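# Put the full box in the tote, return the rest

## Task

Work out which box in the room is the full one (all the others are empty). Set the full box completely inside the tote near the door, and set every empty box back on the desk it belongs to. All of them must stay there on their own, with nothing supported by the robot at the end. The robot must not tip over or finish leaning.

## Robot and tools

ROBOT. A Hello Robot Stretch 4 with one arm. It has an omni-wheel base, a lift that slides up a mast, an arm that telescopes straight forward, a wrist with yaw, pitch and roll, and a two-finger gripper. It stands about 1.6 m tall, and the edge of its base is within 0.23 m of the base origin. It carries four cameras: head_camera, head_left_camera, head_right_camera and wrist_camera. Loose objects may now and then get a brief push from outside.

FRAMES. Base frame: origin on the floor under the base centre, x forward, y left, z up. hand_pose is reported in this frame and marks a point between the open fingertips. With all wrist joints at 0, the hand axes line up with the base axes. The printed hand position may be slightly wrong. Odometry frame: the base frame as it was when the scene began. base_odometry counts wheel rotation only, so wheel slip shows up as travel. Heading is positive to the left, from -3.142 to 3.142.

execute_actions. The argument actions is a list holding one action, or an empty list, which only reports state and images. An action contains base, joints or both. It may also have pace and contact_limits. Alternatively it contains only end_of_arm. Base and joint motions start at the same time and may finish at different times.
- base is an offset from where the base last reported itself, with exactly one key. translate_m: drive straight, metres, -2 to 2, forward positive. strafe_m: slide sideways, metres, -2 to 2, left positive. rotate_rad: turn in place, radians, -3.2 to 3.2, counter-clockwise (left) positive.
- joints holds absolute targets, keyed by joint name, for the single arm. lift_m: 0 to 1.2 m. arm_m: extension, 0 to 0.55 m. wrist_yaw_rad: -1.134 to 4.276; 0 points forward, positive turns left, 3.14 is folded back, and above 3.4 the arm may block it. wrist_pitch_rad: -1.117 to 4.259; 0 is level, 1.57 points straight down. wrist_roll_rad: -1.117 to 4.259; at 0 the fingers are level, and positive rolls clockwise as seen from behind the gripper. gripper_m: fingertip gap, -0.038 to 0.141 m; values below 0 press the fingers together. Tolerances for done: lift and arm ±0.004, yaw and roll ±0.02, pitch ±0.05, gripper ±0.004. A joint target outside its range is clipped and played, and the result says so. Any unknown key or other out-of-range value rejects the whole call, and nothing moves.
- pace: slow, default, fast or max. Default is used if you leave it out. Base top speeds are 0.1, 0.3, 0.4 and 0.6 m/s and 1, 2, 3 and 4 rad/s in that order. With lift_m above 0.2 these are capped more, down to 0.3 m/s and 1 rad/s at full height.
- contact_limits: only arm_m, from 0 (gentlest) to 0.75 (firmest), default 0.5. It sets how hard the arm may push before it halts.
- end_of_arm: enable_torque turns back on any wrist or gripper motor that has shut itself off. That motor then holds where it is.
- cameras: a list of camera names, or all. Leaving it out or passing null means every camera. An empty list means no images. An unknown name rejects the call. Images are taken at the end of the call, and the pictures line gives their order.
Any joint or base part you leave out of an action may keep pushing toward its earlier target, and the status lines will not show it. To unfold the wrist at the start, send lift_m 0.4 together with wrist_yaw_rad 0.

wait: seconds, 0 to 10. Nothing new is commanded. It returns the same report as an empty execute_actions call.

zoom_image: camera (one of the four names) and region [x0, y0, x1, y1] in pixels of that camera's latest full image, with the origin at the top left and at most 504 by 504. It returns a sharper crop.

finished_scene: scene is the integer number of the current scene. It closes the scene for good after the last command has been held, and its result states whether the goal was met. It also gives the next task. Answering without any tool call ends everything.

RESULTS. base_status and joint_status tell how each commanded motion ended. done for the base means the wheels turned the full amount, even if they slipped. off_target means it stopped short and may still be pushing. contact_stop_at_<key> means it met resistance; that part drops its target and goes slack, so a slack lift may sink under a load and slack wheels may roll. limit_stop_at_tilt means the robot leans more than 6 degrees; lift, arm and wheels go slack and ignore commands until the lean eases. limit_stop_at_own_body means self-collision was prevented; you can move away from the body but not further in. This is likely with pitch below -0.2 combined with roll below -0.4 or above 4. torque_fault means a wrist or gripper motor shut off and goes limp until enable_torque; this happens when the gripper is shoved into something or a level gripper carries more than about 2 kg. After any stop, later motion calls in that same reply are skipped. on_its_own lists what you did not command; its held at gives the held target, not the actual position. turned_by_wheels versus turned_by_imu: a gap above about 0.1 rad suggests a bump or slip, and heading error is roughly their difference. base_tilt is in degrees, with forward and right positive, plus a fixed bias up to about 1.5. lidar_m gives 12 distances in metres in 30-degree sectors. The first is straight ahead, then they go counter-clockwise (4th left, 7th behind, 10th right). A dash means nothing seen or closer than 0.25 m. It sees from about 0.15 m up, so tabletops count, and it misses glass, thin legs and much of what is behind. wrist_depth_mm is a 7x7 grid from the top left, 100 to 2000 mm, and it includes the robot's own body. motor_effort is percent of maximum, positive toward higher joint values, with the peak in brackets. For wheel_0 to wheel_2, positive turns the base right. Efforts are noisy and biased.

GRIPPING. To grip, command a gap narrower than the object. A lower value squeezes harder and pulls the object toward the wrist. Neither the gripper reading nor done proves a hold; a firm squeeze at values of 0 or more shows as a clear change in gripper effort. A load in a level gripper moves the pitch effort away from 0. If the fingertips are stuck on a surface, raise the lift.

AVOID. Turning or driving with more than 1 kg held and arm_m above 0.2, especially at fast or max, since it can tip the robot. Also avoid steady pushing or pulling with a high gripper or a high contact limit, and driving onto low obstacles. Do not drop objects, slam them or press hard into things. The camera calibration is given as intrinsics K, distortion D and T_world_to_cam in the base frame, with small per-camera errors. Errors grow for the wrist camera when the arm is extended.

Each tool is called after "Call:" by a JSON object that holds its "method" and its "body", one argument or row to a line.

## Session

Call:
{"method": "execute_actions", "body": {
  "actions": []
}}

Scene clock: 0.00 s.
base_odometry: x=+0.000 y=+0.000 heading=+0.000 (m, m, rad; odometry frame)
turned_by_wheels: +0.000 (rad since the last result)
turned_by_imu: +0.000 (rad since the last result)
base_tilt: forward=+0.6 right=+0.4 (deg)
lidar_m: 0.86 0.82 0.86 1.50 1.40 0.84 0.90 0.87 0.89 1.30 1.46 1.16
base_status: not commanded
joint_positions: lift_m=+0.223 arm_m=-0.001 wrist_yaw_rad=+3.169 wrist_pitch_rad=-0.014 wrist_roll_rad=+0.003 gripper_m=+0.057
joint_status: not commanded
motor_effort: lift_m=+20 arm_m=+0 wrist_yaw_rad=+0 wrist_pitch_rad=-7 wrist_roll_rad=+0 gripper_m=-1 wheel_0=+0 wheel_1=+0 wheel_2=+1 (%)
hand_pose: x=-0.1213 y=+0.0794 z=+0.4051 quat_wxyz=(-0.014, +0.007, +0.001, +1.000) (m; base frame)
wrist_depth_mm: - 123 259 1160 1336 1537 1397 / - 118 154 1160 1366 1537 1281 / - 136 198 1182 1397 1537 1281 / 820 891 1060 1205 1397 1576 1255 / 854 931 1060 1205 1464 1499 1255 / 854 904 1025 1138 1397 1430 1205 / 768 809 - 960 991 976 946
pictures: head_camera, head_left_camera, head_right_camera, wrist_camera
Images, in order (width x height): head_camera 420x560, head_left_camera 420x672, head_right_camera 420x672, wrist_camera 616x392.

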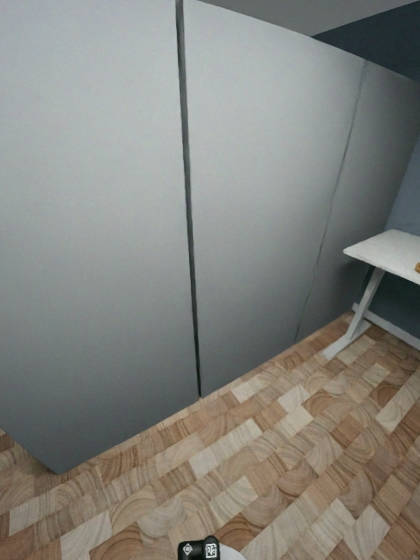

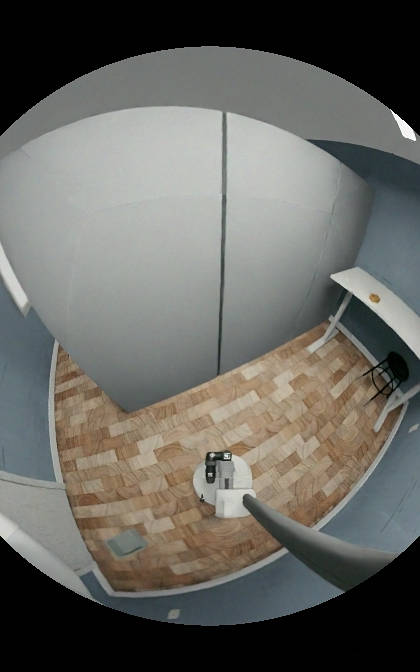

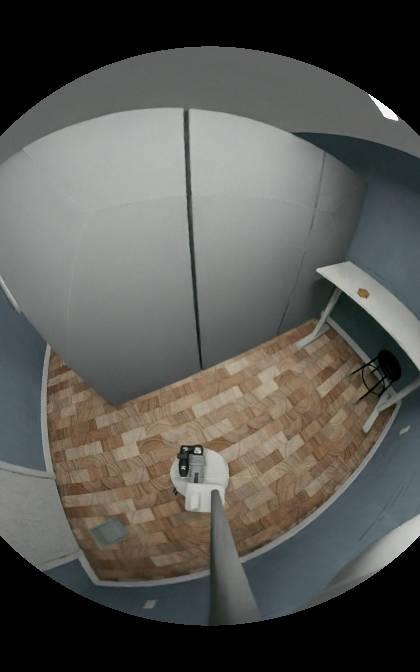

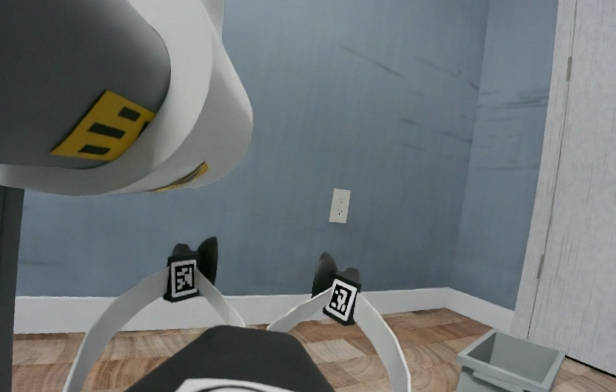

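Call:
{"method": "execute_actions", "body": {
  "actions": [
    {"base":{"rotate_rad":-1.0},"pace":"fast"}
  ],
  "cameras": ["head_camera","head_left_camera"]
}}

Call:
{"method": "execute_actions", "body": {
  "actions": [
    {"base":{"rotate_rad":2.4},"pace":"fast"}
  ],
  "cameras": ["head_camera","head_left_camera"]
}}

Scene clock: 1.97 s.
base_odometry: x=+0.000 y=+0.000 heading=-1.000 (m, m, rad; odometry frame)
turned_by_wheels: -1.000 (rad since the last result)
turned_by_imu: -1.020 (rad since the last result)
base_tilt: forward=+0.6 right=+0.4 (deg)
lidar_m: 1.46 1.12 0.84 0.82 0.89 1.46 0.85 0.85 0.88 0.85 0.90 1.34
base_status: done
joint_positions: lift_m=+0.223 arm_m=-0.001 wrist_yaw_rad=+3.169 wrist_pitch_rad=-0.014 wrist_roll_rad=+0.003 gripper_m=+0.057
joint_status: not commanded
motor_effort: lift_m=+20(20) arm_m=+0(0) wrist_yaw_rad=+0(0) wrist_pitch_rad=-8(7) wrist_roll_rad=-2(2) gripper_m=-2(3) wheel_0=+3(9) wheel_1=+2(11) wheel_2=+1(9) (%)
hand_pose: x=-0.1213 y=+0.0794 z=+0.4051 quat_wxyz=(-0.014, +0.007, +0.001, +1.000) (m; base frame)
wrist_depth_mm: - 123 260 1537 1537 1576 1537 / - 118 154 1537 1576 1576 1576 / - 135 198 1576 1618 1537 1537 / 1255 1576 1576 1618 1576 1537 1537 / 1308 1576 1576 1537 1618 1576 1537 / 976 946 976 1160 1464 1537 1537 / 768 809 - 960 976 1078 1205
pictures: head_camera, head_left_camera
Images, in order (width x height): head_camera 420x560, head_left_camera 420x672.

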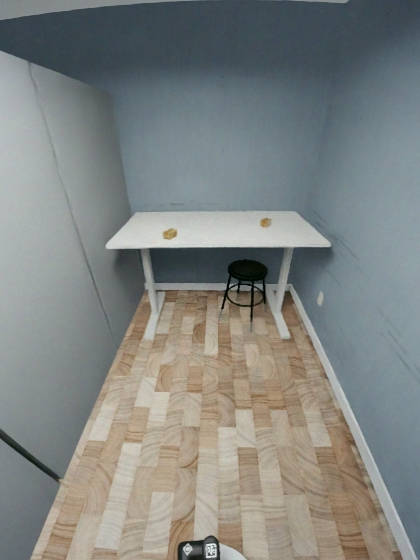

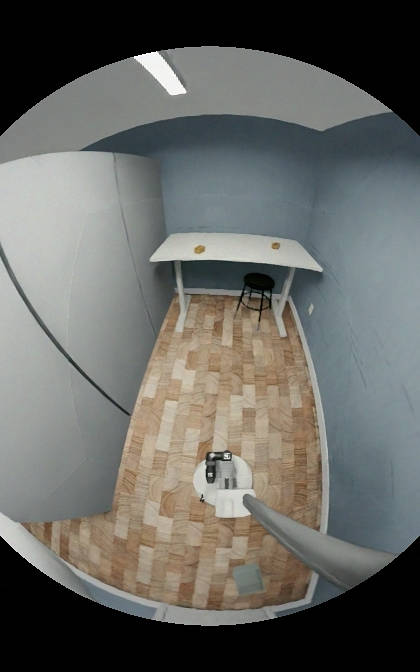

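Scene clock: 4.03 s.
base_odometry: x=+0.000 y=+0.000 heading=+1.400 (m, m, rad; odometry frame)
turned_by_wheels: +2.400 (rad since the last result)
turned_by_imu: +2.447 (rad since the last result)
base_tilt: forward=+0.6 right=+0.4 (deg)
lidar_m: 1.61 1.41 0.83 0.97 0.83 0.85 1.12 1.45 1.41 0.91 0.83 0.85
base_status: done
joint_positions: lift_m=+0.223 arm_m=-0.001 wrist_yaw_rad=+3.169 wrist_pitch_rad=-0.014 wrist_roll_rad=+0.003 gripper_m=+0.057
joint_status: not commanded
motor_effort: lift_m=+20(20) arm_m=-1(0) wrist_yaw_rad=+0(0) wrist_pitch_rad=-8(7) wrist_roll_rad=-1(1) gripper_m=-1(2) wheel_0=-1(10) wheel_1=+0(8) wheel_2=+1(13) (%)
hand_pose: x=-0.1212 y=+0.0794 z=+0.4051 quat_wxyz=(-0.014, +0.007, +0.001, +1.000) (m; base frame)
wrist_depth_mm: - 123 259 1430 1118 891 768 / - 118 154 1430 1098 878 759 / - 135 198 1366 1078 878 759 / 1537 1921 1708 1397 1042 866 750 / 1537 1708 1576 1336 1042 854 741 / 976 976 1098 1138 976 842 732 / 768 809 - 960 917 820 723
pictures: head_camera, head_left_camera
Images, in order (width x height): head_camera 420x560, head_left_camera 420x672.

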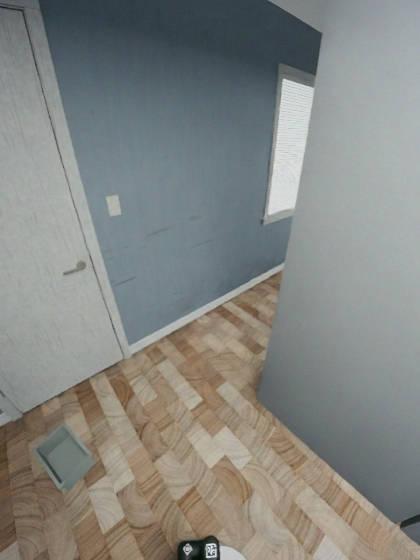

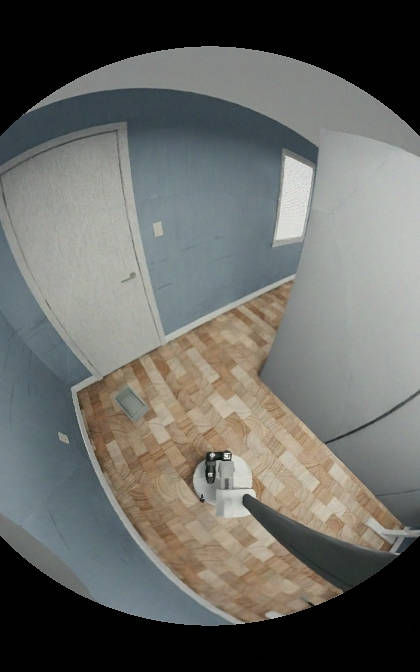

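Call:
{"method": "execute_actions", "body": {
  "actions": [
    {"base":{"rotate_rad":-2.4},"pace":"fast"}
  ],
  "cameras": []
}}

Call:
{"method": "execute_actions", "body": {
  "actions": [
    {"base":{"translate_m":0.75},"joints":{"lift_m":0.9,"wrist_yaw_rad":0,"gripper_m":0.12},"pace":"fast"}
  ]
}}

Scene clock: 7.20 s.
base_odometry: x=+0.000 y=+0.000 heading=-0.999 (m, m, rad; odometry frame)
turned_by_wheels: -2.400 (rad since the last result)
turned_by_imu: -2.448 (rad since the last result)
base_tilt: forward=+0.6 right=+0.4 (deg)
lidar_m: 1.45 1.12 0.84 0.82 0.89 1.48 0.84 0.86 0.89 0.83 0.90 1.36
base_status: done
joint_positions: lift_m=+0.223 arm_m=-0.001 wrist_yaw_rad=+3.169 wrist_pitch_rad=-0.014 wrist_roll_rad=+0.003 gripper_m=+0.057
joint_status: not commanded
motor_effort: lift_m=+20(20) arm_m=+0(0) wrist_yaw_rad=+0(0) wrist_pitch_rad=-7(8) wrist_roll_rad=-1(1) gripper_m=-3(2) wheel_0=+3(8) wheel_1=+2(11) wheel_2=+1(9) (%)
hand_pose: x=-0.1212 y=+0.0794 z=+0.4051 quat_wxyz=(-0.014, +0.007, +0.001, +1.000) (m; base frame)
wrist_depth_mm: - 123 259 1537 1537 1537 1537 / - 118 154 1576 1576 1537 1537 / - 135 198 1576 1576 1576 1537 / 1205 1618 1576 1537 1576 1576 1537 / 1308 1576 1618 1537 1576 1576 1537 / 991 931 976 1138 1430 1537 1576 / 768 798 - 960 991 1098 1205
pictures: none
No camera images: the call's "cameras" was empty. Leave "cameras" out to get every camera's image.

Scene clock: 10.37 s.
base_odometry: x=+0.406 y=-0.630 heading=-0.999 (m, m, rad; odometry frame)
turned_by_wheels: +0.000 (rad since the last result)
turned_by_imu: +0.000 (rad since the last result)
base_tilt: forward=+0.6 right=+0.4 (deg)
lidar_m: 0.69 0.75 0.80 0.78 0.83 1.18 1.59 1.23 0.95 0.92 0.97 0.74
base_status: done
joint_positions: lift_m=+0.900 arm_m=-0.001 wrist_yaw_rad=+0.000 wrist_pitch_rad=-0.014 wrist_roll_rad=+0.003 gripper_m=+0.120
joint_status: all done
motor_effort: lift_m=+23(26) arm_m=+0(0) wrist_yaw_rad=-1(4) wrist_pitch_rad=-7(8) wrist_roll_rad=-2(1) gripper_m=+2(7) wheel_0=+2(9) wheel_1=+2(8) wheel_2=+1(12) (%)
hand_pose: x=+0.4580 y=-0.0874 z=+1.0819 quat_wxyz=(+1.000, +0.001, -0.007, +0.000) (m; base frame)
wrist_depth_mm: 1118 1281 1281 1281 1281 1281 1281 / 1138 1308 1308 1308 1308 1281 1281 / 1182 1281 1308 1281 1308 1308 1205 / 1098 1281 1281 1308 1308 1308 1182 / 559 224 820 960 1205 1308 1160 / 878 492 496 521 218 668 732 / 891 1336 - 1308 1336 878 525
pictures: head_camera, head_left_camera, head_right_camera, wrist_camera
camera_calibration (this result's frames):
wrist_camera: T_world_to_cam=[[-0.0453557, -0.992694, 0.111811, -0.202932], [-0.0261931, -0.110706, -0.993508, 1.12789], [0.998627, -0.04799, -0.0209806, -0.209044], [0, 0, 0, 1]] pos_world=[0.229095, -0.0866177, 1.13887]
Images, in order (width x height): head_camera 420x560, head_left_camera 420x672, head_right_camera 420x672, wrist_camera 616x392.

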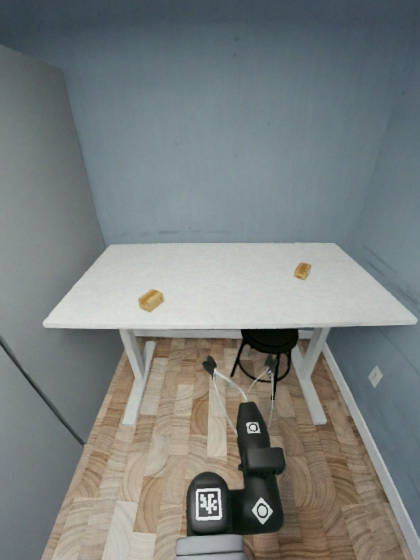

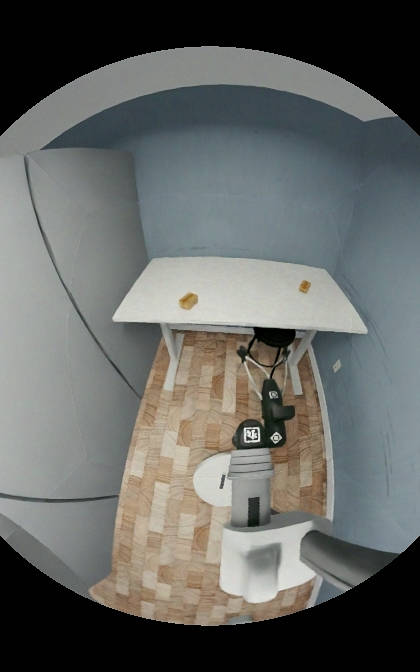

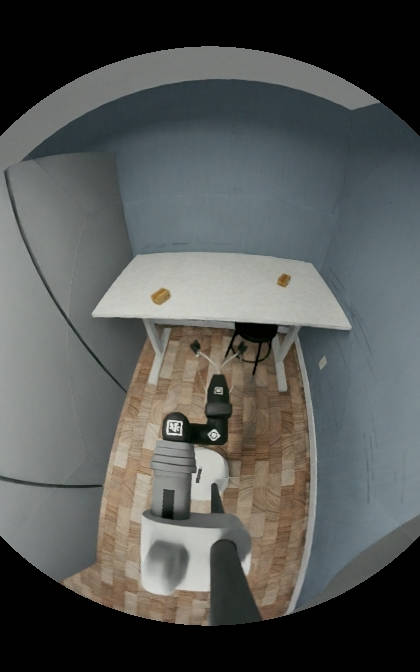

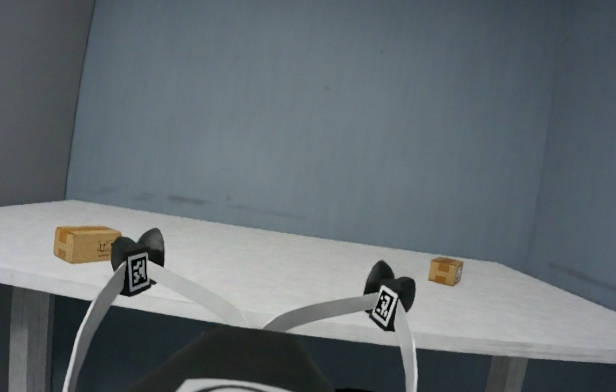

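Call:
{"method": "zoom_image", "body": {
  "camera": "head_camera",
  "region": [110,240,350,340]
}}

Region (110, 240, 350, 340) of head_camera's 420x560 image, scaled by 2.100, with more detail than that image has; it fills the top 210 rows of this view, and the rest is white.

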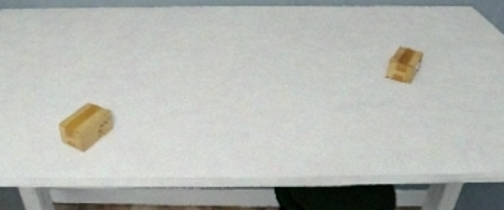

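Call:
{"method": "execute_actions", "body": {
  "actions": [
    {"base":{"strafe_m":0.46},"joints":{"lift_m":0.95,"wrist_yaw_rad":-0.55,"wrist_pitch_rad":0.3,"gripper_m":0.14},"pace":"fast"}
  ],
  "cameras": []
}}

Call:
{"method": "execute_actions", "body": {
  "actions": [
    {"base":{"translate_m":0.2},"joints":{"arm_m":0.22},"pace":"fast"}
  ],
  "cameras": ["head_camera","wrist_camera"]
}}

Scene clock: 17.47 s.
base_odometry: x=+0.793 y=-0.381 heading=-0.999 (m, m, rad; odometry frame)
turned_by_wheels: +0.000 (rad since the last result)
turned_by_imu: -0.001 (rad since the last result)
base_tilt: forward=+0.6 right=+0.4 (deg)
lidar_m: 0.72 0.44 0.33 0.32 0.34 0.50 2.14 1.84 1.39 1.37 1.01 0.75
base_status: done
joint_positions: lift_m=+0.950 arm_m=-0.001 wrist_yaw_rad=-0.550 wrist_pitch_rad=+0.302 wrist_roll_rad=+0.003 gripper_m=+0.140
joint_status: all done
motor_effort: lift_m=+23(24) arm_m=+0(0) wrist_yaw_rad=-1(7) wrist_pitch_rad=-6(4) wrist_roll_rad=-1(2) gripper_m=+1(4) wheel_0=+0(11) wheel_1=-2(12) wheel_2=+0(3) (%)
hand_pose: x=+0.3587 y=-0.2185 z=+1.0422 quat_wxyz=(+0.951, +0.042, +0.144, -0.269) (m; base frame)
wrist_depth_mm: 1042 1160 1281 1430 1618 1366 1138 / 1060 1205 1366 1537 1661 1366 1138 / 676 668 878 1042 1205 1336 1138 / 530 574 676 1708 1430 1308 1138 / 1281 211 1618 1281 1618 1397 1160 / 1336 1499 1661 1661 213 1430 1160 / 1255 1336 - 1576 1618 1397 1182
pictures: none
No camera images: the call's "cameras" was empty. Leave "cameras" out to get every camera's image.

Scene clock: 19.33 s.
base_odometry: x=+0.901 y=-0.550 heading=-0.998 (m, m, rad; odometry frame)
turned_by_wheels: +0.001 (rad since the last result)
turned_by_imu: +0.000 (rad since the last result)
base_tilt: forward=+0.7 right=+0.4 (deg)
lidar_m: 0.52 0.42 0.32 0.30 0.33 0.47 2.38 1.86 1.43 1.38 0.75 0.55
base_status: done
joint_positions: lift_m=+0.950 arm_m=+0.219 wrist_yaw_rad=-0.550 wrist_pitch_rad=+0.302 wrist_roll_rad=+0.003 gripper_m=+0.140
joint_status: all done
motor_effort: lift_m=+23(23) arm_m=+8(11) wrist_yaw_rad=-1(2) wrist_pitch_rad=-6(7) wrist_roll_rad=-1(1) gripper_m=+0(4) wheel_0=+3(8) wheel_1=+2(6) wheel_2=+3(14) (%)
hand_pose: x=+0.5787 y=-0.2184 z=+1.0421 quat_wxyz=(+0.951, +0.042, +0.144, -0.269) (m; base frame)
wrist_depth_mm: 723 798 891 991 1138 1281 1182 / 750 842 931 1060 1229 1366 1160 / 668 759 866 1025 1205 1366 1160 / 455 500 549 615 691 809 946 / 345 212 340 430 477 521 564 / 277 287 273 315 213 392 809 / 236 249 - 281 301 1366 1205
pictures: head_camera, wrist_camera
camera_calibration (this result's frames):
wrist_camera: T_world_to_cam=[[-0.526032, -0.841893, 0.120439, -0.0210418], [-0.342121, 0.0798258, -0.936259, 1.24183], [0.778616, -0.533707, -0.330021, 0.00662564], [0, 0, 0, 1]] pos_world=[0.408628, -0.113309, 1.16739]
Images, in order (width x height): head_camera 420x560, wrist_camera 616x392.

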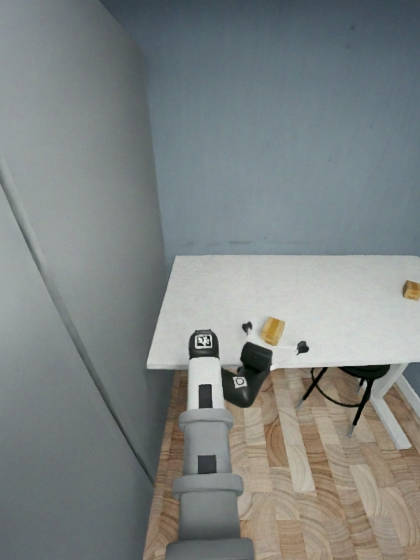

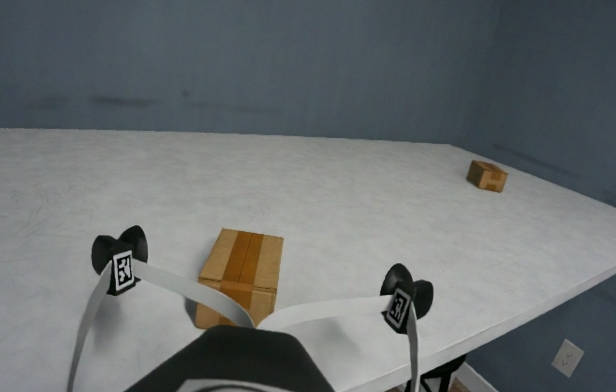

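Call:
{"method": "execute_actions", "body": {
  "actions": [
    {"base":{"strafe_m":-0.017},"joints":{"arm_m":0.305}}
  ],
  "cameras": []
}}

Call:
{"method": "execute_actions", "body": {
  "actions": [
    {"joints":{"lift_m":0.895}}
  ],
  "cameras": ["head_camera","wrist_camera"]
}}

Scene clock: 21.47 s.
base_odometry: x=+0.887 y=-0.559 heading=-0.998 (m, m, rad; odometry frame)
turned_by_wheels: +0.000 (rad since the last result)
turned_by_imu: +0.000 (rad since the last result)
base_tilt: forward=+0.7 right=+0.4 (deg)
lidar_m: 0.53 0.44 0.33 0.32 0.33 0.52 2.35 1.85 1.42 1.37 0.74 0.55
base_status: done
joint_positions: lift_m=+0.950 arm_m=+0.304 wrist_yaw_rad=-0.550 wrist_pitch_rad=+0.302 wrist_roll_rad=+0.003 gripper_m=+0.140
joint_status: all done
motor_effort: lift_m=+23(23) arm_m=+8(8) wrist_yaw_rad=-1(1) wrist_pitch_rad=-7(7) wrist_roll_rad=-1(2) gripper_m=+3(1) wheel_0=+3(10) wheel_1=-1(10) wheel_2=+0(1) (%)
hand_pose: x=+0.6636 y=-0.2185 z=+1.0421 quat_wxyz=(+0.951, +0.042, +0.144, -0.269) (m; base frame)
wrist_depth_mm: 668 723 809 917 1025 1182 1160 / 691 759 854 960 1118 1308 1160 / 668 759 866 960 1138 1308 1160 / 455 500 549 615 691 768 931 / 345 212 404 436 477 521 559 / 277 286 258 266 213 384 404 / 235 248 - 229 296 309 324
pictures: none
No camera images: the call's "cameras" was empty. Leave "cameras" out to get every camera's image.

Scene clock: 22.60 s.
base_odometry: x=+0.887 y=-0.559 heading=-0.998 (m, m, rad; odometry frame)
turned_by_wheels: +0.000 (rad since the last result)
turned_by_imu: +0.000 (rad since the last result)
base_tilt: forward=+0.7 right=+0.4 (deg)
lidar_m: 0.52 0.46 0.32 0.32 0.36 0.51 2.36 1.85 1.42 1.37 0.74 0.59
base_status: not commanded
joint_positions: lift_m=+0.896 arm_m=+0.304 wrist_yaw_rad=-0.550 wrist_pitch_rad=+0.296 wrist_roll_rad=+0.002 gripper_m=+0.140
joint_status: all done
motor_effort: lift_m=+14(21) arm_m=+8(8) wrist_yaw_rad=+0(0) wrist_pitch_rad=+10(11) wrist_roll_rad=+0(1) gripper_m=+1(1) wheel_0=+3(3) wheel_1=+0(1) wheel_2=+0(0) (%)
hand_pose: x=+0.6640 y=-0.2188 z=+0.9895 quat_wxyz=(+0.952, +0.041, +0.142, -0.269) (m; base frame)
wrist_depth_mm: 661 723 820 917 1025 1205 1160 / 699 750 854 960 1118 1255 1138 / 521 580 676 809 1042 1308 1160 / 353 384 424 480 544 627 750 / 266 214 294 229 366 404 439 / 211 217 179 183 223 296 309 / 178 189 - 189 221 236 249
pictures: head_camera, wrist_camera
camera_calibration (this result's frames):
wrist_camera: T_world_to_cam=[[-0.526795, -0.841335, 0.121006, 0.0299481], [-0.337715, 0.0765294, -0.938132, 1.21997], [0.780023, -0.535068, -0.324447, -0.0840913], [0, 0, 0, 1]] pos_world=[0.493371, -0.113162, 1.11358]
Images, in order (width x height): head_camera 420x560, wrist_camera 616x392.

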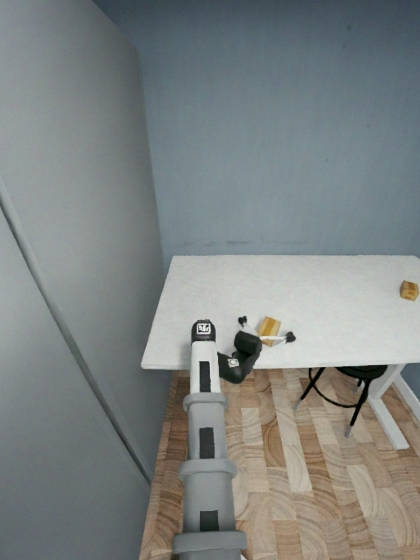

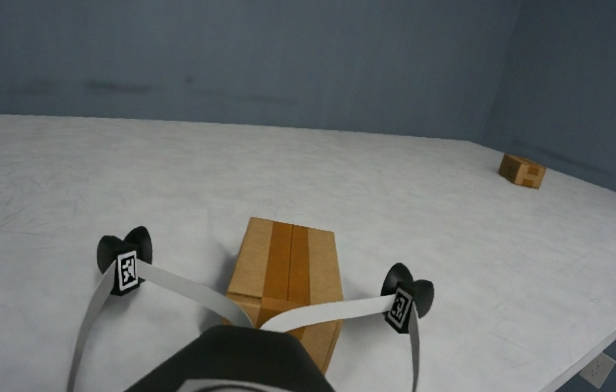

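Call:
{"method": "execute_actions", "body": {
  "actions": [
    {"joints":{"lift_m":0.915}}
  ],
  "cameras": []
}}

Call:
{"method": "execute_actions", "body": {
  "actions": [
    {"joints":{"arm_m":0.26}}
  ],
  "cameras": []
}}

Call:
{"method": "execute_actions", "body": {
  "actions": [
    {"joints":{"lift_m":0.89}}
  ],
  "cameras": ["wrist_camera"]
}}

Scene clock: 24.07 s.
base_odometry: x=+0.887 y=-0.559 heading=-0.998 (m, m, rad; odometry frame)
turned_by_wheels: +0.000 (rad since the last result)
turned_by_imu: +0.000 (rad since the last result)
base_tilt: forward=+0.6 right=+0.4 (deg)
lidar_m: 0.52 0.45 0.33 0.31 0.34 0.50 2.36 1.84 1.42 1.37 0.75 0.56
base_status: not commanded
joint_positions: lift_m=+0.915 arm_m=+0.304 wrist_yaw_rad=-0.550 wrist_pitch_rad=+0.302 wrist_roll_rad=+0.002 gripper_m=+0.140
joint_status: all done
motor_effort: lift_m=+23(24) arm_m=+8(8) wrist_yaw_rad=+0(1) wrist_pitch_rad=-5(10) wrist_roll_rad=+1(0) gripper_m=+4(4) wheel_0=+3(3) wheel_1=-1(1) wheel_2=+0(0) (%)
hand_pose: x=+0.6636 y=-0.2185 z=+1.0072 quat_wxyz=(+0.951, +0.042, +0.144, -0.269) (m; base frame)
wrist_depth_mm: 668 732 809 917 1025 1205 1160 / 699 768 854 960 1098 1255 1160 / 559 615 723 854 1078 1281 1160 / 379 418 459 512 580 668 759 / 289 211 327 353 399 433 473 / 231 239 202 198 223 322 340 / 196 208 - 192 246 258 272
pictures: none
No camera images: the call's "cameras" was empty. Leave "cameras" out to get every camera's image.

Scene clock: 25.03 s.
base_odometry: x=+0.887 y=-0.559 heading=-0.998 (m, m, rad; odometry frame)
turned_by_wheels: +0.000 (rad since the last result)
turned_by_imu: +0.000 (rad since the last result)
base_tilt: forward=+0.7 right=+0.4 (deg)
lidar_m: 0.52 0.44 0.32 0.31 0.35 0.52 2.37 1.85 1.41 1.37 0.73 0.57
base_status: not commanded
joint_positions: lift_m=+0.915 arm_m=+0.261 wrist_yaw_rad=-0.550 wrist_pitch_rad=+0.302 wrist_roll_rad=+0.002 gripper_m=+0.140
joint_status: all done
motor_effort: lift_m=+23(23) arm_m=-8(8) wrist_yaw_rad=+0(1) wrist_pitch_rad=-6(6) wrist_roll_rad=+1(0) gripper_m=-1(0) wheel_0=+3(3) wheel_1=+0(1) wheel_2=+0(0) (%)
hand_pose: x=+0.6214 y=-0.2185 z=+1.0071 quat_wxyz=(+0.951, +0.042, +0.144, -0.269) (m; base frame)
wrist_depth_mm: 699 759 854 946 1098 1229 1182 / 723 798 904 1008 1160 1308 1160 / 559 615 723 866 1078 1308 1138 / 382 415 459 512 574 668 809 / 290 210 263 340 397 436 473 / 231 240 220 256 223 320 353 / 196 208 - 236 246 273 1160
pictures: none
No camera images: the call's "cameras" was empty. Leave "cameras" out to get every camera's image.

Scene clock: 25.90 s.
base_odometry: x=+0.887 y=-0.559 heading=-0.998 (m, m, rad; odometry frame)
turned_by_wheels: +0.000 (rad since the last result)
turned_by_imu: +0.000 (rad since the last result)
base_tilt: forward=+0.6 right=+0.4 (deg)
lidar_m: 0.53 0.45 0.33 0.32 0.33 0.50 2.34 1.84 1.40 1.37 0.72 0.65
base_status: not commanded
joint_positions: lift_m=+0.890 arm_m=+0.261 wrist_yaw_rad=-0.550 wrist_pitch_rad=+0.302 wrist_roll_rad=+0.002 gripper_m=+0.140
joint_status: all done
motor_effort: lift_m=+16(20) arm_m=-8(8) wrist_yaw_rad=+0(0) wrist_pitch_rad=-5(6) wrist_roll_rad=+0(1) gripper_m=+1(2) wheel_0=+3(3) wheel_1=-1(1) wheel_2=+0(0) (%)
hand_pose: x=+0.6214 y=-0.2185 z=+0.9827 quat_wxyz=(+0.951, +0.042, +0.144, -0.269) (m; base frame)
wrist_depth_mm: 691 759 854 960 1098 1255 1182 / 723 798 891 1008 1160 1281 1160 / 480 539 621 741 917 1281 1182 / 329 359 379 442 500 574 691 / 250 211 216 289 343 375 407 / 200 207 215 224 223 277 317 / 169 179 - 202 213 559 1205
pictures: wrist_camera
camera_calibration (this result's frames):
wrist_camera: T_world_to_cam=[[-0.52611, -0.841761, 0.121023, 0.00803935], [-0.342275, 0.0793181, -0.936246, 1.20078], [0.778496, -0.533992, -0.329844, -0.0464482], [0, 0, 0, 1]] pos_world=[0.451386, -0.113279, 1.10793]
Images, in order (width x height): wrist_camera 616x392.

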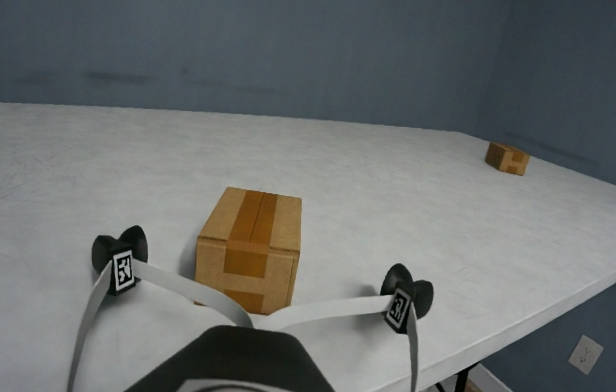

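Call:
{"method": "execute_actions", "body": {
  "actions": [
    {"joints":{"arm_m":0.282}}
  ],
  "cameras": []
}}

Call:
{"method": "execute_actions", "body": {
  "actions": [
    {"joints":{"gripper_m":0.015}}
  ],
  "cameras": ["wrist_camera"]
}}

Call:
{"method": "execute_actions", "body": {
  "actions": [
    {"joints":{"lift_m":0.92}}
  ],
  "cameras": ["wrist_camera"]
}}

Scene clock: 27.30 s.
base_odometry: x=+0.887 y=-0.559 heading=-0.998 (m, m, rad; odometry frame)
turned_by_wheels: +0.000 (rad since the last result)
turned_by_imu: +0.000 (rad since the last result)
base_tilt: forward=+0.6 right=+0.4 (deg)
lidar_m: 0.54 0.44 0.33 0.31 0.35 0.50 2.36 1.86 1.40 1.37 0.74 0.58
base_status: not commanded
joint_positions: lift_m=+0.890 arm_m=+0.281 wrist_yaw_rad=-0.550 wrist_pitch_rad=+0.302 wrist_roll_rad=+0.002 gripper_m=+0.140
joint_status: all done
motor_effort: lift_m=+16(16) arm_m=+8(7) wrist_yaw_rad=+0(0) wrist_pitch_rad=-6(5) wrist_roll_rad=+1(2) gripper_m=+1(5) wheel_0=+3(3) wheel_1=+0(1) wheel_2=+0(0) (%)
hand_pose: x=+0.6406 y=-0.2185 z=+0.9827 quat_wxyz=(+0.951, +0.042, +0.144, -0.269) (m; base frame)
wrist_depth_mm: 676 741 831 931 1060 1205 1160 / 707 778 878 991 1138 1308 1160 / 480 539 627 741 917 1281 1160 / 329 357 397 442 496 580 691 / 249 211 223 235 342 375 407 / 200 206 200 202 222 277 291 / 169 179 - 202 212 229 1160
pictures: none
No camera images: the call's "cameras" was empty. Leave "cameras" out to get every camera's image.

Scene clock: 29.53 s.
base_odometry: x=+0.887 y=-0.559 heading=-0.998 (m, m, rad; odometry frame)
turned_by_wheels: +0.000 (rad since the last result)
turned_by_imu: +0.000 (rad since the last result)
base_tilt: forward=+0.6 right=+0.4 (deg)
lidar_m: 0.53 0.44 0.33 0.31 0.34 0.54 2.36 1.85 1.42 1.37 0.75 0.58
base_status: not commanded
joint_positions: lift_m=+0.890 arm_m=+0.281 wrist_yaw_rad=-0.550 wrist_pitch_rad=+0.302 wrist_roll_rad=+0.002 gripper_m=+0.015
joint_status: all done
motor_effort: lift_m=+16(16) arm_m=+8(8) wrist_yaw_rad=-1(0) wrist_pitch_rad=-8(7) wrist_roll_rad=+1(2) gripper_m=-20(23) wheel_0=+3(3) wheel_1=+0(1) wheel_2=+0(0) (%)
hand_pose: x=+0.6406 y=-0.2185 z=+0.9827 quat_wxyz=(+0.951, +0.042, +0.145, -0.269) (m; base frame)
wrist_depth_mm: 683 741 842 946 1060 1205 1160 / 707 788 878 976 1118 1281 1160 / 480 539 621 741 917 1281 1138 / 329 357 397 442 500 580 691 / 249 267 201 212 343 375 404 / 196 195 187 192 250 276 290 / 169 179 - 201 204 229 1160
pictures: wrist_camera
camera_calibration (this result's frames):
wrist_camera: T_world_to_cam=[[-0.525962, -0.841854, 0.121016, 0.0180705], [-0.342393, 0.0793373, -0.936201, 1.20735], [0.778544, -0.533842, -0.329973, -0.0612623], [0, 0, 0, 1]] pos_world=[0.470588, -0.11328, 1.10792]
Images, in order (width x height): wrist_camera 616x392.

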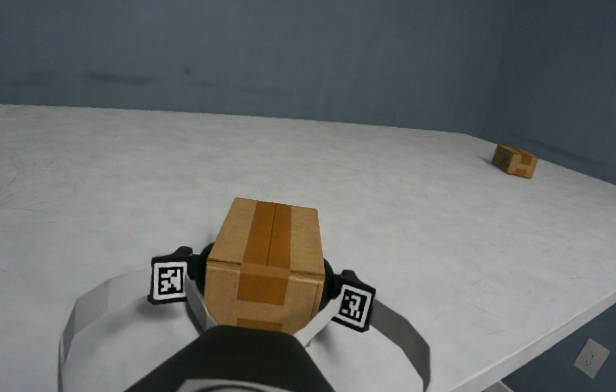

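Scene clock: 30.47 s.
base_odometry: x=+0.887 y=-0.559 heading=-0.998 (m, m, rad; odometry frame)
turned_by_wheels: +0.000 (rad since the last result)
turned_by_imu: +0.000 (rad since the last result)
base_tilt: forward=+0.6 right=+0.4 (deg)
lidar_m: 0.53 0.44 0.32 0.31 0.33 0.50 2.37 1.85 1.42 1.37 0.74 0.58
base_status: not commanded
joint_positions: lift_m=+0.920 arm_m=+0.281 wrist_yaw_rad=-0.550 wrist_pitch_rad=+0.302 wrist_roll_rad=+0.002 gripper_m=+0.015
joint_status: all done
motor_effort: lift_m=+23(23) arm_m=+8(8) wrist_yaw_rad=+0(0) wrist_pitch_rad=-8(6) wrist_roll_rad=+0(1) gripper_m=-19(18) wheel_0=+3(3) wheel_1=+0(1) wheel_2=+0(0) (%)
hand_pose: x=+0.6406 y=-0.2185 z=+1.0121 quat_wxyz=(+0.951, +0.042, +0.145, -0.269) (m; base frame)
wrist_depth_mm: 683 750 831 931 1060 1229 1182 / 715 788 878 991 1138 1281 1160 / 569 647 741 878 1098 1308 1160 / 389 427 473 525 597 691 831 / 297 319 202 212 407 449 484 / 232 231 187 192 297 330 347 / 202 213 - 239 244 265 296
pictures: wrist_camera
camera_calibration (this result's frames):
wrist_camera: T_world_to_cam=[[-0.525946, -0.841865, 0.121017, 0.0145018], [-0.342524, 0.079418, -0.936146, 1.23489], [0.778498, -0.533813, -0.330128, -0.0513638], [0, 0, 0, 1]] pos_world=[0.470595, -0.113283, 1.13733]
Images, in order (width x height): wrist_camera 616x392.

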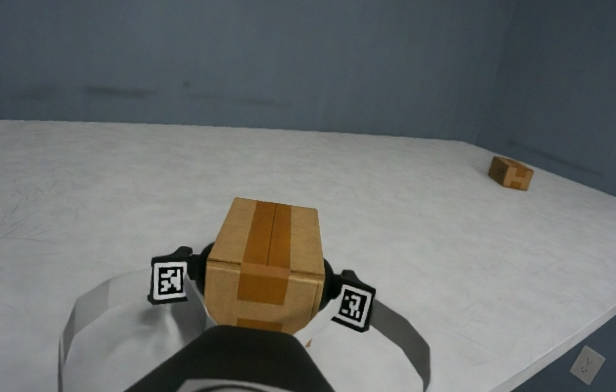

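Call:
{"method": "execute_actions", "body": {
  "actions": [],
  "cameras": []
}}

Call:
{"method": "execute_actions", "body": {
  "actions": [],
  "cameras": []
}}

Call:
{"method": "execute_actions", "body": {
  "actions": [],
  "cameras": []
}}

Call:
{"method": "execute_actions", "body": {
  "actions": [
    {"joints":{"lift_m":0.891}}
  ],
  "cameras": []
}}

Call:
{"method": "execute_actions", "body": {
  "actions": [
    {"joints":{"gripper_m":0.12}}
  ],
  "cameras": []
}}

Call:
{"method": "execute_actions", "body": {
  "actions": [
    {"joints":{"lift_m":0.96,"gripper_m":0.14},"pace":"fast"}
  ],
  "cameras": ["head_camera"]
}}

Scene clock: 31.50 s.
base_odometry: x=+0.887 y=-0.559 heading=-0.998 (m, m, rad; odometry frame)
turned_by_wheels: +0.000 (rad since the last result)
turned_by_imu: +0.000 (rad since the last result)
base_tilt: forward=+0.6 right=+0.4 (deg)
lidar_m: 0.54 0.43 0.33 0.31 0.33 0.50 2.34 1.86 1.41 1.36 0.73 0.59
base_status: not commanded
joint_positions: lift_m=+0.920 arm_m=+0.281 wrist_yaw_rad=-0.550 wrist_pitch_rad=+0.302 wrist_roll_rad=+0.002 gripper_m=+0.015
joint_status: all done
motor_effort: lift_m=+23(23) arm_m=+8(8) wrist_yaw_rad=+0(0) wrist_pitch_rad=-7(6) wrist_roll_rad=+1(1) gripper_m=-19(18) wheel_0=+3(3) wheel_1=-1(1) wheel_2=+0(0) (%)
hand_pose: x=+0.6406 y=-0.2185 z=+1.0121 quat_wxyz=(+0.951, +0.042, +0.145, -0.269) (m; base frame)
wrist_depth_mm: 676 741 820 946 1060 1229 1160 / 715 788 878 991 1138 1308 1160 / 569 640 741 866 1098 1308 1182 / 394 424 473 521 597 691 831 / 296 320 202 212 407 445 484 / 232 231 187 191 297 330 347 / 202 213 - 239 244 265 296
pictures: none
No camera images: the call's "cameras" was empty. Leave "cameras" out to get every camera's image.

Scene clock: 31.50 s.
base_odometry: x=+0.887 y=-0.559 heading=-0.998 (m, m, rad; odometry frame)
turned_by_wheels: +0.000 (rad since the last result)
turned_by_imu: +0.000 (rad since the last result)
base_tilt: forward=+0.6 right=+0.4 (deg)
lidar_m: 0.54 0.43 0.33 0.31 0.33 0.50 2.34 1.86 1.41 1.36 0.73 0.59
base_status: not commanded
joint_positions: lift_m=+0.920 arm_m=+0.281 wrist_yaw_rad=-0.550 wrist_pitch_rad=+0.302 wrist_roll_rad=+0.002 gripper_m=+0.015
joint_status: all done
motor_effort: lift_m=+23(23) arm_m=+8(8) wrist_yaw_rad=+0(0) wrist_pitch_rad=-7(6) wrist_roll_rad=+1(1) gripper_m=-19(18) wheel_0=+3(3) wheel_1=-1(1) wheel_2=+0(0) (%)
hand_pose: x=+0.6406 y=-0.2185 z=+1.0121 quat_wxyz=(+0.951, +0.042, +0.145, -0.269) (m; base frame)
wrist_depth_mm: 676 741 820 946 1060 1229 1160 / 715 788 878 991 1138 1308 1160 / 569 640 741 866 1098 1308 1182 / 394 424 473 521 597 691 831 / 296 320 202 212 407 445 484 / 232 231 187 191 297 330 347 / 202 213 - 239 244 265 296
pictures: none
No camera images: the call's "cameras" was empty. Leave "cameras" out to get every camera's image.

Scene clock: 31.50 s.
base_odometry: x=+0.887 y=-0.559 heading=-0.998 (m, m, rad; odometry frame)
turned_by_wheels: +0.000 (rad since the last result)
turned_by_imu: +0.000 (rad since the last result)
base_tilt: forward=+0.6 right=+0.4 (deg)
lidar_m: 0.54 0.43 0.33 0.31 0.33 0.50 2.34 1.86 1.41 1.36 0.73 0.59
base_status: not commanded
joint_positions: lift_m=+0.920 arm_m=+0.281 wrist_yaw_rad=-0.550 wrist_pitch_rad=+0.302 wrist_roll_rad=+0.002 gripper_m=+0.015
joint_status: all done
motor_effort: lift_m=+23(23) arm_m=+8(8) wrist_yaw_rad=+0(0) wrist_pitch_rad=-7(6) wrist_roll_rad=+1(1) gripper_m=-19(18) wheel_0=+3(3) wheel_1=-1(1) wheel_2=+0(0) (%)
hand_pose: x=+0.6406 y=-0.2185 z=+1.0121 quat_wxyz=(+0.951, +0.042, +0.145, -0.269) (m; base frame)
wrist_depth_mm: 676 741 820 946 1060 1229 1160 / 715 788 878 991 1138 1308 1160 / 569 640 741 866 1098 1308 1182 / 394 424 473 521 597 691 831 / 296 320 202 212 407 445 484 / 232 231 187 191 297 330 347 / 202 213 - 239 244 265 296
pictures: none
No camera images: the call's "cameras" was empty. Leave "cameras" out to get every camera's image.

Scene clock: 32.40 s.
base_odometry: x=+0.887 y=-0.559 heading=-0.998 (m, m, rad; odometry frame)
turned_by_wheels: +0.000 (rad since the last result)
turned_by_imu: +0.000 (rad since the last result)
base_tilt: forward=+0.6 right=+0.4 (deg)
lidar_m: 0.53 0.45 0.33 0.32 0.35 0.52 2.35 1.88 1.42 1.37 0.74 0.58
base_status: not commanded
joint_positions: lift_m=+0.891 arm_m=+0.281 wrist_yaw_rad=-0.550 wrist_pitch_rad=+0.302 wrist_roll_rad=+0.002 gripper_m=+0.015
joint_status: all done
motor_effort: lift_m=+16(21) arm_m=+8(8) wrist_yaw_rad=-1(1) wrist_pitch_rad=-6(7) wrist_roll_rad=+1(1) gripper_m=-19(20) wheel_0=+3(3) wheel_1=-1(1) wheel_2=+0(0) (%)
hand_pose: x=+0.6406 y=-0.2185 z=+0.9836 quat_wxyz=(+0.951, +0.042, +0.145, -0.269) (m; base frame)
wrist_depth_mm: 683 741 831 917 1042 1229 1182 / 707 778 878 991 1138 1281 1182 / 488 539 627 732 931 1281 1160 / 329 362 399 445 504 580 691 / 250 270 202 212 345 377 410 / 196 196 187 192 251 278 291 / 170 180 - 202 206 229 1118
pictures: none
No camera images: the call's "cameras" was empty. Leave "cameras" out to get every camera's image.

Scene clock: 34.30 s.
base_odometry: x=+0.887 y=-0.559 heading=-0.998 (m, m, rad; odometry frame)
turned_by_wheels: +0.000 (rad since the last result)
turned_by_imu: +0.000 (rad since the last result)
base_tilt: forward=+0.7 right=+0.4 (deg)
lidar_m: 0.53 0.43 0.33 0.32 0.35 0.50 2.35 1.86 1.41 1.37 0.74 0.59
base_status: not commanded
joint_positions: lift_m=+0.891 arm_m=+0.281 wrist_yaw_rad=-0.550 wrist_pitch_rad=+0.302 wrist_roll_rad=+0.002 gripper_m=+0.120
joint_status: all done
motor_effort: lift_m=+16(16) arm_m=+8(8) wrist_yaw_rad=-1(1) wrist_pitch_rad=-7(7) wrist_roll_rad=+1(1) gripper_m=-1(19) wheel_0=+3(3) wheel_1=-1(0) wheel_2=+0(0) (%)
hand_pose: x=+0.6406 y=-0.2185 z=+0.9836 quat_wxyz=(+0.951, +0.042, +0.145, -0.269) (m; base frame)
wrist_depth_mm: 691 750 831 931 1060 1255 1160 / 707 778 866 991 1138 1308 1160 / 484 535 627 741 917 1255 1160 / 332 359 399 449 504 580 691 / 251 224 228 228 345 377 410 / 201 204 200 203 217 278 293 / 168 180 - 204 210 229 1118
pictures: none
No camera images: the call's "cameras" was empty. Leave "cameras" out to get every camera's image.

Scene clock: 35.43 s.
base_odometry: x=+0.887 y=-0.559 heading=-0.998 (m, m, rad; odometry frame)
turned_by_wheels: +0.000 (rad since the last result)
turned_by_imu: +0.000 (rad since the last result)
base_tilt: forward=+0.7 right=+0.4 (deg)
lidar_m: 0.53 0.44 0.32 0.31 0.34 0.51 2.37 1.86 1.42 1.37 0.73 0.56
base_status: not commanded
joint_positions: lift_m=+0.960 arm_m=+0.281 wrist_yaw_rad=-0.550 wrist_pitch_rad=+0.302 wrist_roll_rad=+0.002 gripper_m=+0.140
joint_status: all done
motor_effort: lift_m=+23(24) arm_m=+8(8) wrist_yaw_rad=+0(0) wrist_pitch_rad=-8(7) wrist_roll_rad=+0(0) gripper_m=+2(4) wheel_0=+3(3) wheel_1=-1(1) wheel_2=+0(0) (%)
hand_pose: x=+0.6406 y=-0.2185 z=+1.0521 quat_wxyz=(+0.951, +0.042, +0.145, -0.269) (m; base frame)
wrist_depth_mm: 683 741 831 931 1060 1229 1160 / 715 778 878 976 1118 1281 1182 / 723 798 891 991 1182 1336 1160 / 473 521 574 640 723 788 1008 / 362 210 424 459 500 544 591 / 291 300 265 294 223 402 421 / 246 260 - 293 307 324 338
pictures: head_camera
Images, in order (width x height): head_camera 420x560.

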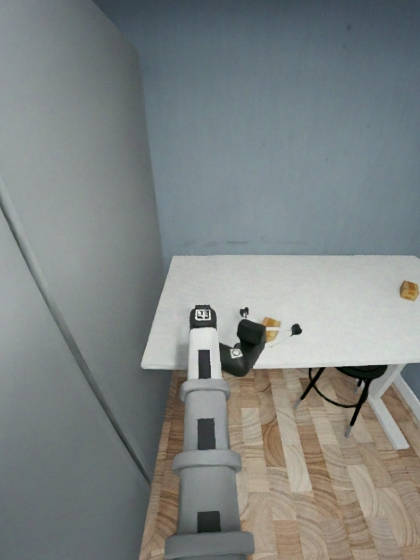

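Call:
{"method": "execute_actions", "body": {
  "actions": [
    {"base":{"strafe_m":-0.71},"joints":{"arm_m":0.42},"pace":"fast"}
  ],
  "cameras": ["head_camera","wrist_camera"]
}}

Scene clock: 39.27 s.
base_odometry: x=+0.290 y=-0.943 heading=-0.998 (m, m, rad; odometry frame)
turned_by_wheels: +0.000 (rad since the last result)
turned_by_imu: -0.001 (rad since the last result)
base_tilt: forward=+0.7 right=+0.4 (deg)
lidar_m: 0.50 0.52 0.77 1.01 1.10 1.60 1.77 0.87 0.68 0.67 0.68 0.52
base_status: done
joint_positions: lift_m=+0.960 arm_m=+0.419 wrist_yaw_rad=-0.550 wrist_pitch_rad=+0.302 wrist_roll_rad=+0.002 gripper_m=+0.140
joint_status: all done
motor_effort: lift_m=+23(23) arm_m=+8(10) wrist_yaw_rad=-1(1) wrist_pitch_rad=-7(7) wrist_roll_rad=+1(2) gripper_m=+1(0) wheel_0=-1(12) wheel_1=+0(9) wheel_2=+0(1) (%)
hand_pose: x=+0.7787 y=-0.2185 z=+1.0521 quat_wxyz=(+0.951, +0.042, +0.145, -0.269) (m; base frame)
wrist_depth_mm: 539 585 654 732 809 647 544 / 559 621 691 788 842 661 544 / 597 647 732 842 878 654 549 / 477 517 574 640 798 661 554 / 357 211 370 459 496 603 554 / 290 298 281 329 223 399 421 / 244 259 - 293 306 324 340
pictures: head_camera, wrist_camera
camera_calibration (this result's frames):
wrist_camera: T_world_to_cam=[[-0.52589, -0.841907, 0.120967, 0.0822789], [-0.34252, 0.0794446, -0.936146, 1.31967], [0.778537, -0.533743, -0.330149, -0.145603], [0, 0, 0, 1]] pos_world=[0.608642, -0.113285, 1.17738]
Images, in order (width x height): head_camera 420x560, wrist_camera 616x392.

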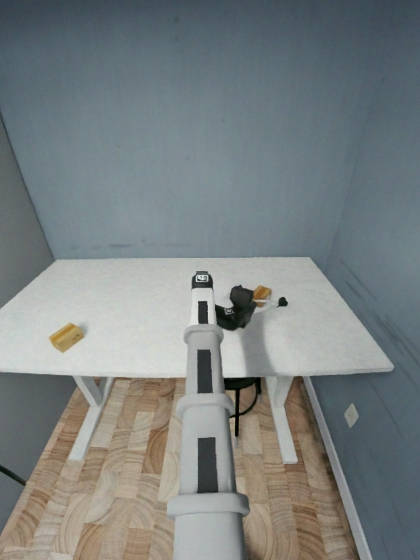

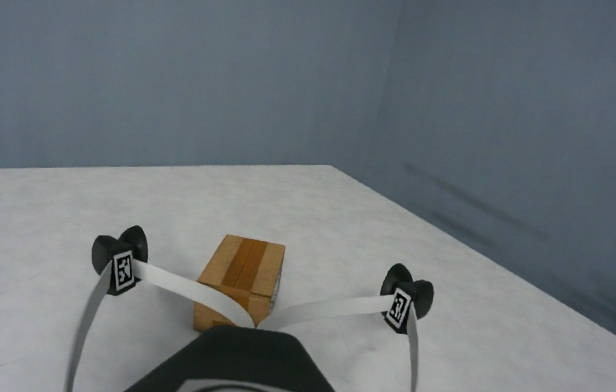

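Call:
{"method": "execute_actions", "body": {
  "actions": [
    {"base":{"strafe_m":-0.023},"joints":{"arm_m":0.47}}
  ],
  "cameras": []
}}

Call:
{"method": "execute_actions", "body": {
  "actions": [
    {"joints":{"lift_m":0.892},"pace":"fast"}
  ],
  "cameras": ["wrist_camera"]
}}

Scene clock: 41.20 s.
base_odometry: x=+0.271 y=-0.956 heading=-0.998 (m, m, rad; odometry frame)
turned_by_wheels: +0.000 (rad since the last result)
turned_by_imu: +0.000 (rad since the last result)
base_tilt: forward=+0.6 right=+0.5 (deg)
lidar_m: 0.50 0.53 0.74 1.05 1.11 1.65 1.81 0.86 0.67 0.64 0.69 0.52
base_status: done
joint_positions: lift_m=+0.960 arm_m=+0.469 wrist_yaw_rad=-0.550 wrist_pitch_rad=+0.302 wrist_roll_rad=+0.002 gripper_m=+0.140
joint_status: all done
motor_effort: lift_m=+23(23) arm_m=+8(8) wrist_yaw_rad=-1(1) wrist_pitch_rad=-7(7) wrist_roll_rad=+0(0) gripper_m=-2(1) wheel_0=+0(9) wheel_1=+0(10) wheel_2=+0(5) (%)
hand_pose: x=+0.8286 y=-0.2185 z=+1.0521 quat_wxyz=(+0.951, +0.042, +0.145, -0.269) (m; base frame)
wrist_depth_mm: 500 539 615 683 759 621 525 / 521 569 640 732 788 634 525 / 549 609 676 778 820 640 535 / 477 521 580 647 788 647 535 / 362 211 424 455 496 603 539 / 290 298 246 322 222 402 430 / 246 258 - 294 307 324 338
pictures: none
No camera images: the call's "cameras" was empty. Leave "cameras" out to get every camera's image.

Scene clock: 42.23 s.
base_odometry: x=+0.271 y=-0.956 heading=-0.998 (m, m, rad; odometry frame)
turned_by_wheels: +0.000 (rad since the last result)
turned_by_imu: +0.000 (rad since the last result)
base_tilt: forward=+0.6 right=+0.4 (deg)
lidar_m: 0.47 0.52 0.75 1.04 1.13 1.65 1.79 0.85 0.66 0.64 0.69 0.52
base_status: not commanded
joint_positions: lift_m=+0.892 arm_m=+0.469 wrist_yaw_rad=-0.550 wrist_pitch_rad=+0.302 wrist_roll_rad=+0.002 gripper_m=+0.140
joint_status: all done
motor_effort: lift_m=+16(21) arm_m=+8(8) wrist_yaw_rad=-1(1) wrist_pitch_rad=-7(6) wrist_roll_rad=+2(0) gripper_m=-1(2) wheel_0=+0(0) wheel_1=+0(0) wheel_2=+1(1) (%)
hand_pose: x=+0.8286 y=-0.2185 z=+0.9846 quat_wxyz=(+0.951, +0.042, +0.145, -0.269) (m; base frame)
wrist_depth_mm: 504 544 615 683 750 621 525 / 525 574 640 732 778 627 530 / 484 544 627 732 788 634 530 / 330 362 384 449 504 597 535 / 250 211 211 294 345 379 410 / 201 208 213 224 223 279 294 / 170 181 - 204 213 224 237
pictures: wrist_camera
camera_calibration (this result's frames):
wrist_camera: T_world_to_cam=[[-0.525915, -0.841891, 0.120967, 0.116744], [-0.342517, 0.0794551, -0.936146, 1.2736], [0.778521, -0.533766, -0.330149, -0.206788], [0, 0, 0, 1]] pos_world=[0.658618, -0.113285, 1.10988]
Images, in order (width x height): wrist_camera 616x392.

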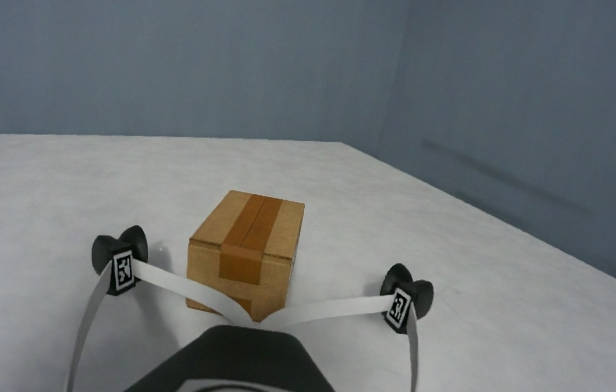

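Call:
{"method": "execute_actions", "body": {
  "actions": [
    {"joints":{"arm_m":0.49,"gripper_m":0.015}}
  ],
  "cameras": ["wrist_camera"]
}}

Call:
{"method": "execute_actions", "body": {
  "actions": [
    {"joints":{"lift_m":0.92}}
  ],
  "cameras": ["wrist_camera"]
}}

Scene clock: 44.77 s.
base_odometry: x=+0.271 y=-0.956 heading=-0.998 (m, m, rad; odometry frame)
turned_by_wheels: +0.000 (rad since the last result)
turned_by_imu: +0.000 (rad since the last result)
base_tilt: forward=+0.6 right=+0.4 (deg)
lidar_m: 0.49 0.53 0.76 1.05 1.13 1.62 1.77 0.86 0.65 0.64 0.67 0.51
base_status: not commanded
joint_positions: lift_m=+0.892 arm_m=+0.489 wrist_yaw_rad=-0.550 wrist_pitch_rad=+0.305 wrist_roll_rad=+0.002 gripper_m=+0.015
joint_status: all done
motor_effort: lift_m=+17(17) arm_m=+8(10) wrist_yaw_rad=-1(1) wrist_pitch_rad=-15(15) wrist_roll_rad=+0(1) gripper_m=-18(23) wheel_0=+0(0) wheel_1=+0(1) wheel_2=+1(1) (%)
hand_pose: x=+0.8484 y=-0.2183 z=+0.9838 quat_wxyz=(+0.951, +0.042, +0.146, -0.268) (m; base frame)
wrist_depth_mm: 484 535 591 668 741 621 530 / 508 554 621 707 768 627 525 / 477 530 615 715 788 634 530 / 325 353 394 436 492 603 535 / 248 266 203 214 340 373 402 / 195 195 182 186 249 274 287 / 168 178 - 200 204 221 235
pictures: wrist_camera
camera_calibration (this result's frames):
wrist_camera: T_world_to_cam=[[-0.525565, -0.842106, 0.12099, 0.127007], [-0.344708, 0.0807657, -0.935229, 1.28089], [0.777791, -0.533229, -0.332729, -0.219121], [0, 0, 0, 1]] pos_world=[0.678713, -0.11334, 1.10965]
Images, in order (width x height): wrist_camera 616x392.

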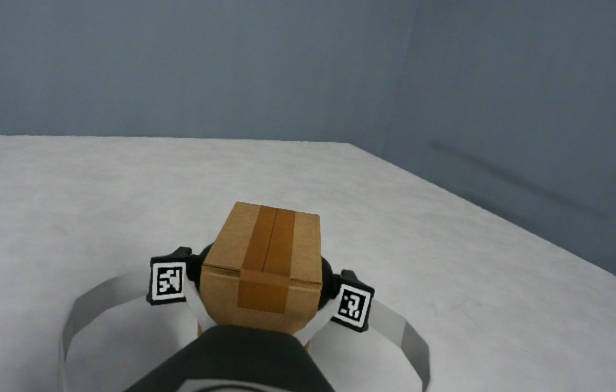

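Scene clock: 45.67 s.
base_odometry: x=+0.271 y=-0.956 heading=-0.998 (m, m, rad; odometry frame)
turned_by_wheels: +0.000 (rad since the last result)
turned_by_imu: +0.000 (rad since the last result)
base_tilt: forward=+0.6 right=+0.5 (deg)
lidar_m: 0.49 0.53 0.75 1.04 1.13 1.62 1.79 0.86 0.66 0.64 0.68 0.53
base_status: not commanded
joint_positions: lift_m=+0.920 arm_m=+0.489 wrist_yaw_rad=-0.550 wrist_pitch_rad=+0.305 wrist_roll_rad=+0.002 gripper_m=+0.015
joint_status: all done
motor_effort: lift_m=+24(24) arm_m=+8(8) wrist_yaw_rad=-1(1) wrist_pitch_rad=-15(16) wrist_roll_rad=+1(2) gripper_m=-20(19) wheel_0=+0(0) wheel_1=+0(0) wheel_2=+1(0) (%)
hand_pose: x=+0.8484 y=-0.2183 z=+1.0111 quat_wxyz=(+0.951, +0.042, +0.146, -0.268) (m; base frame)
wrist_depth_mm: 484 535 591 661 741 627 530 / 504 559 627 699 778 627 530 / 525 580 654 732 809 634 530 / 384 418 462 512 580 640 539 / 291 314 204 214 399 436 525 / 229 228 182 186 293 324 342 / 199 211 - 235 239 260 274
pictures: wrist_camera
camera_calibration (this result's frames):
wrist_camera: T_world_to_cam=[[-0.525532, -0.842126, 0.120992, 0.123672], [-0.344959, 0.0809196, -0.935123, 1.30654], [0.777701, -0.533175, -0.333025, -0.209629], [0, 0, 0, 1]] pos_world=[0.678726, -0.113346, 1.137]
Images, in order (width x height): wrist_camera 616x392.

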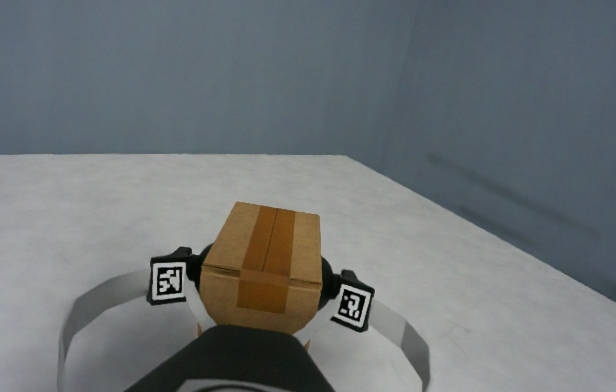

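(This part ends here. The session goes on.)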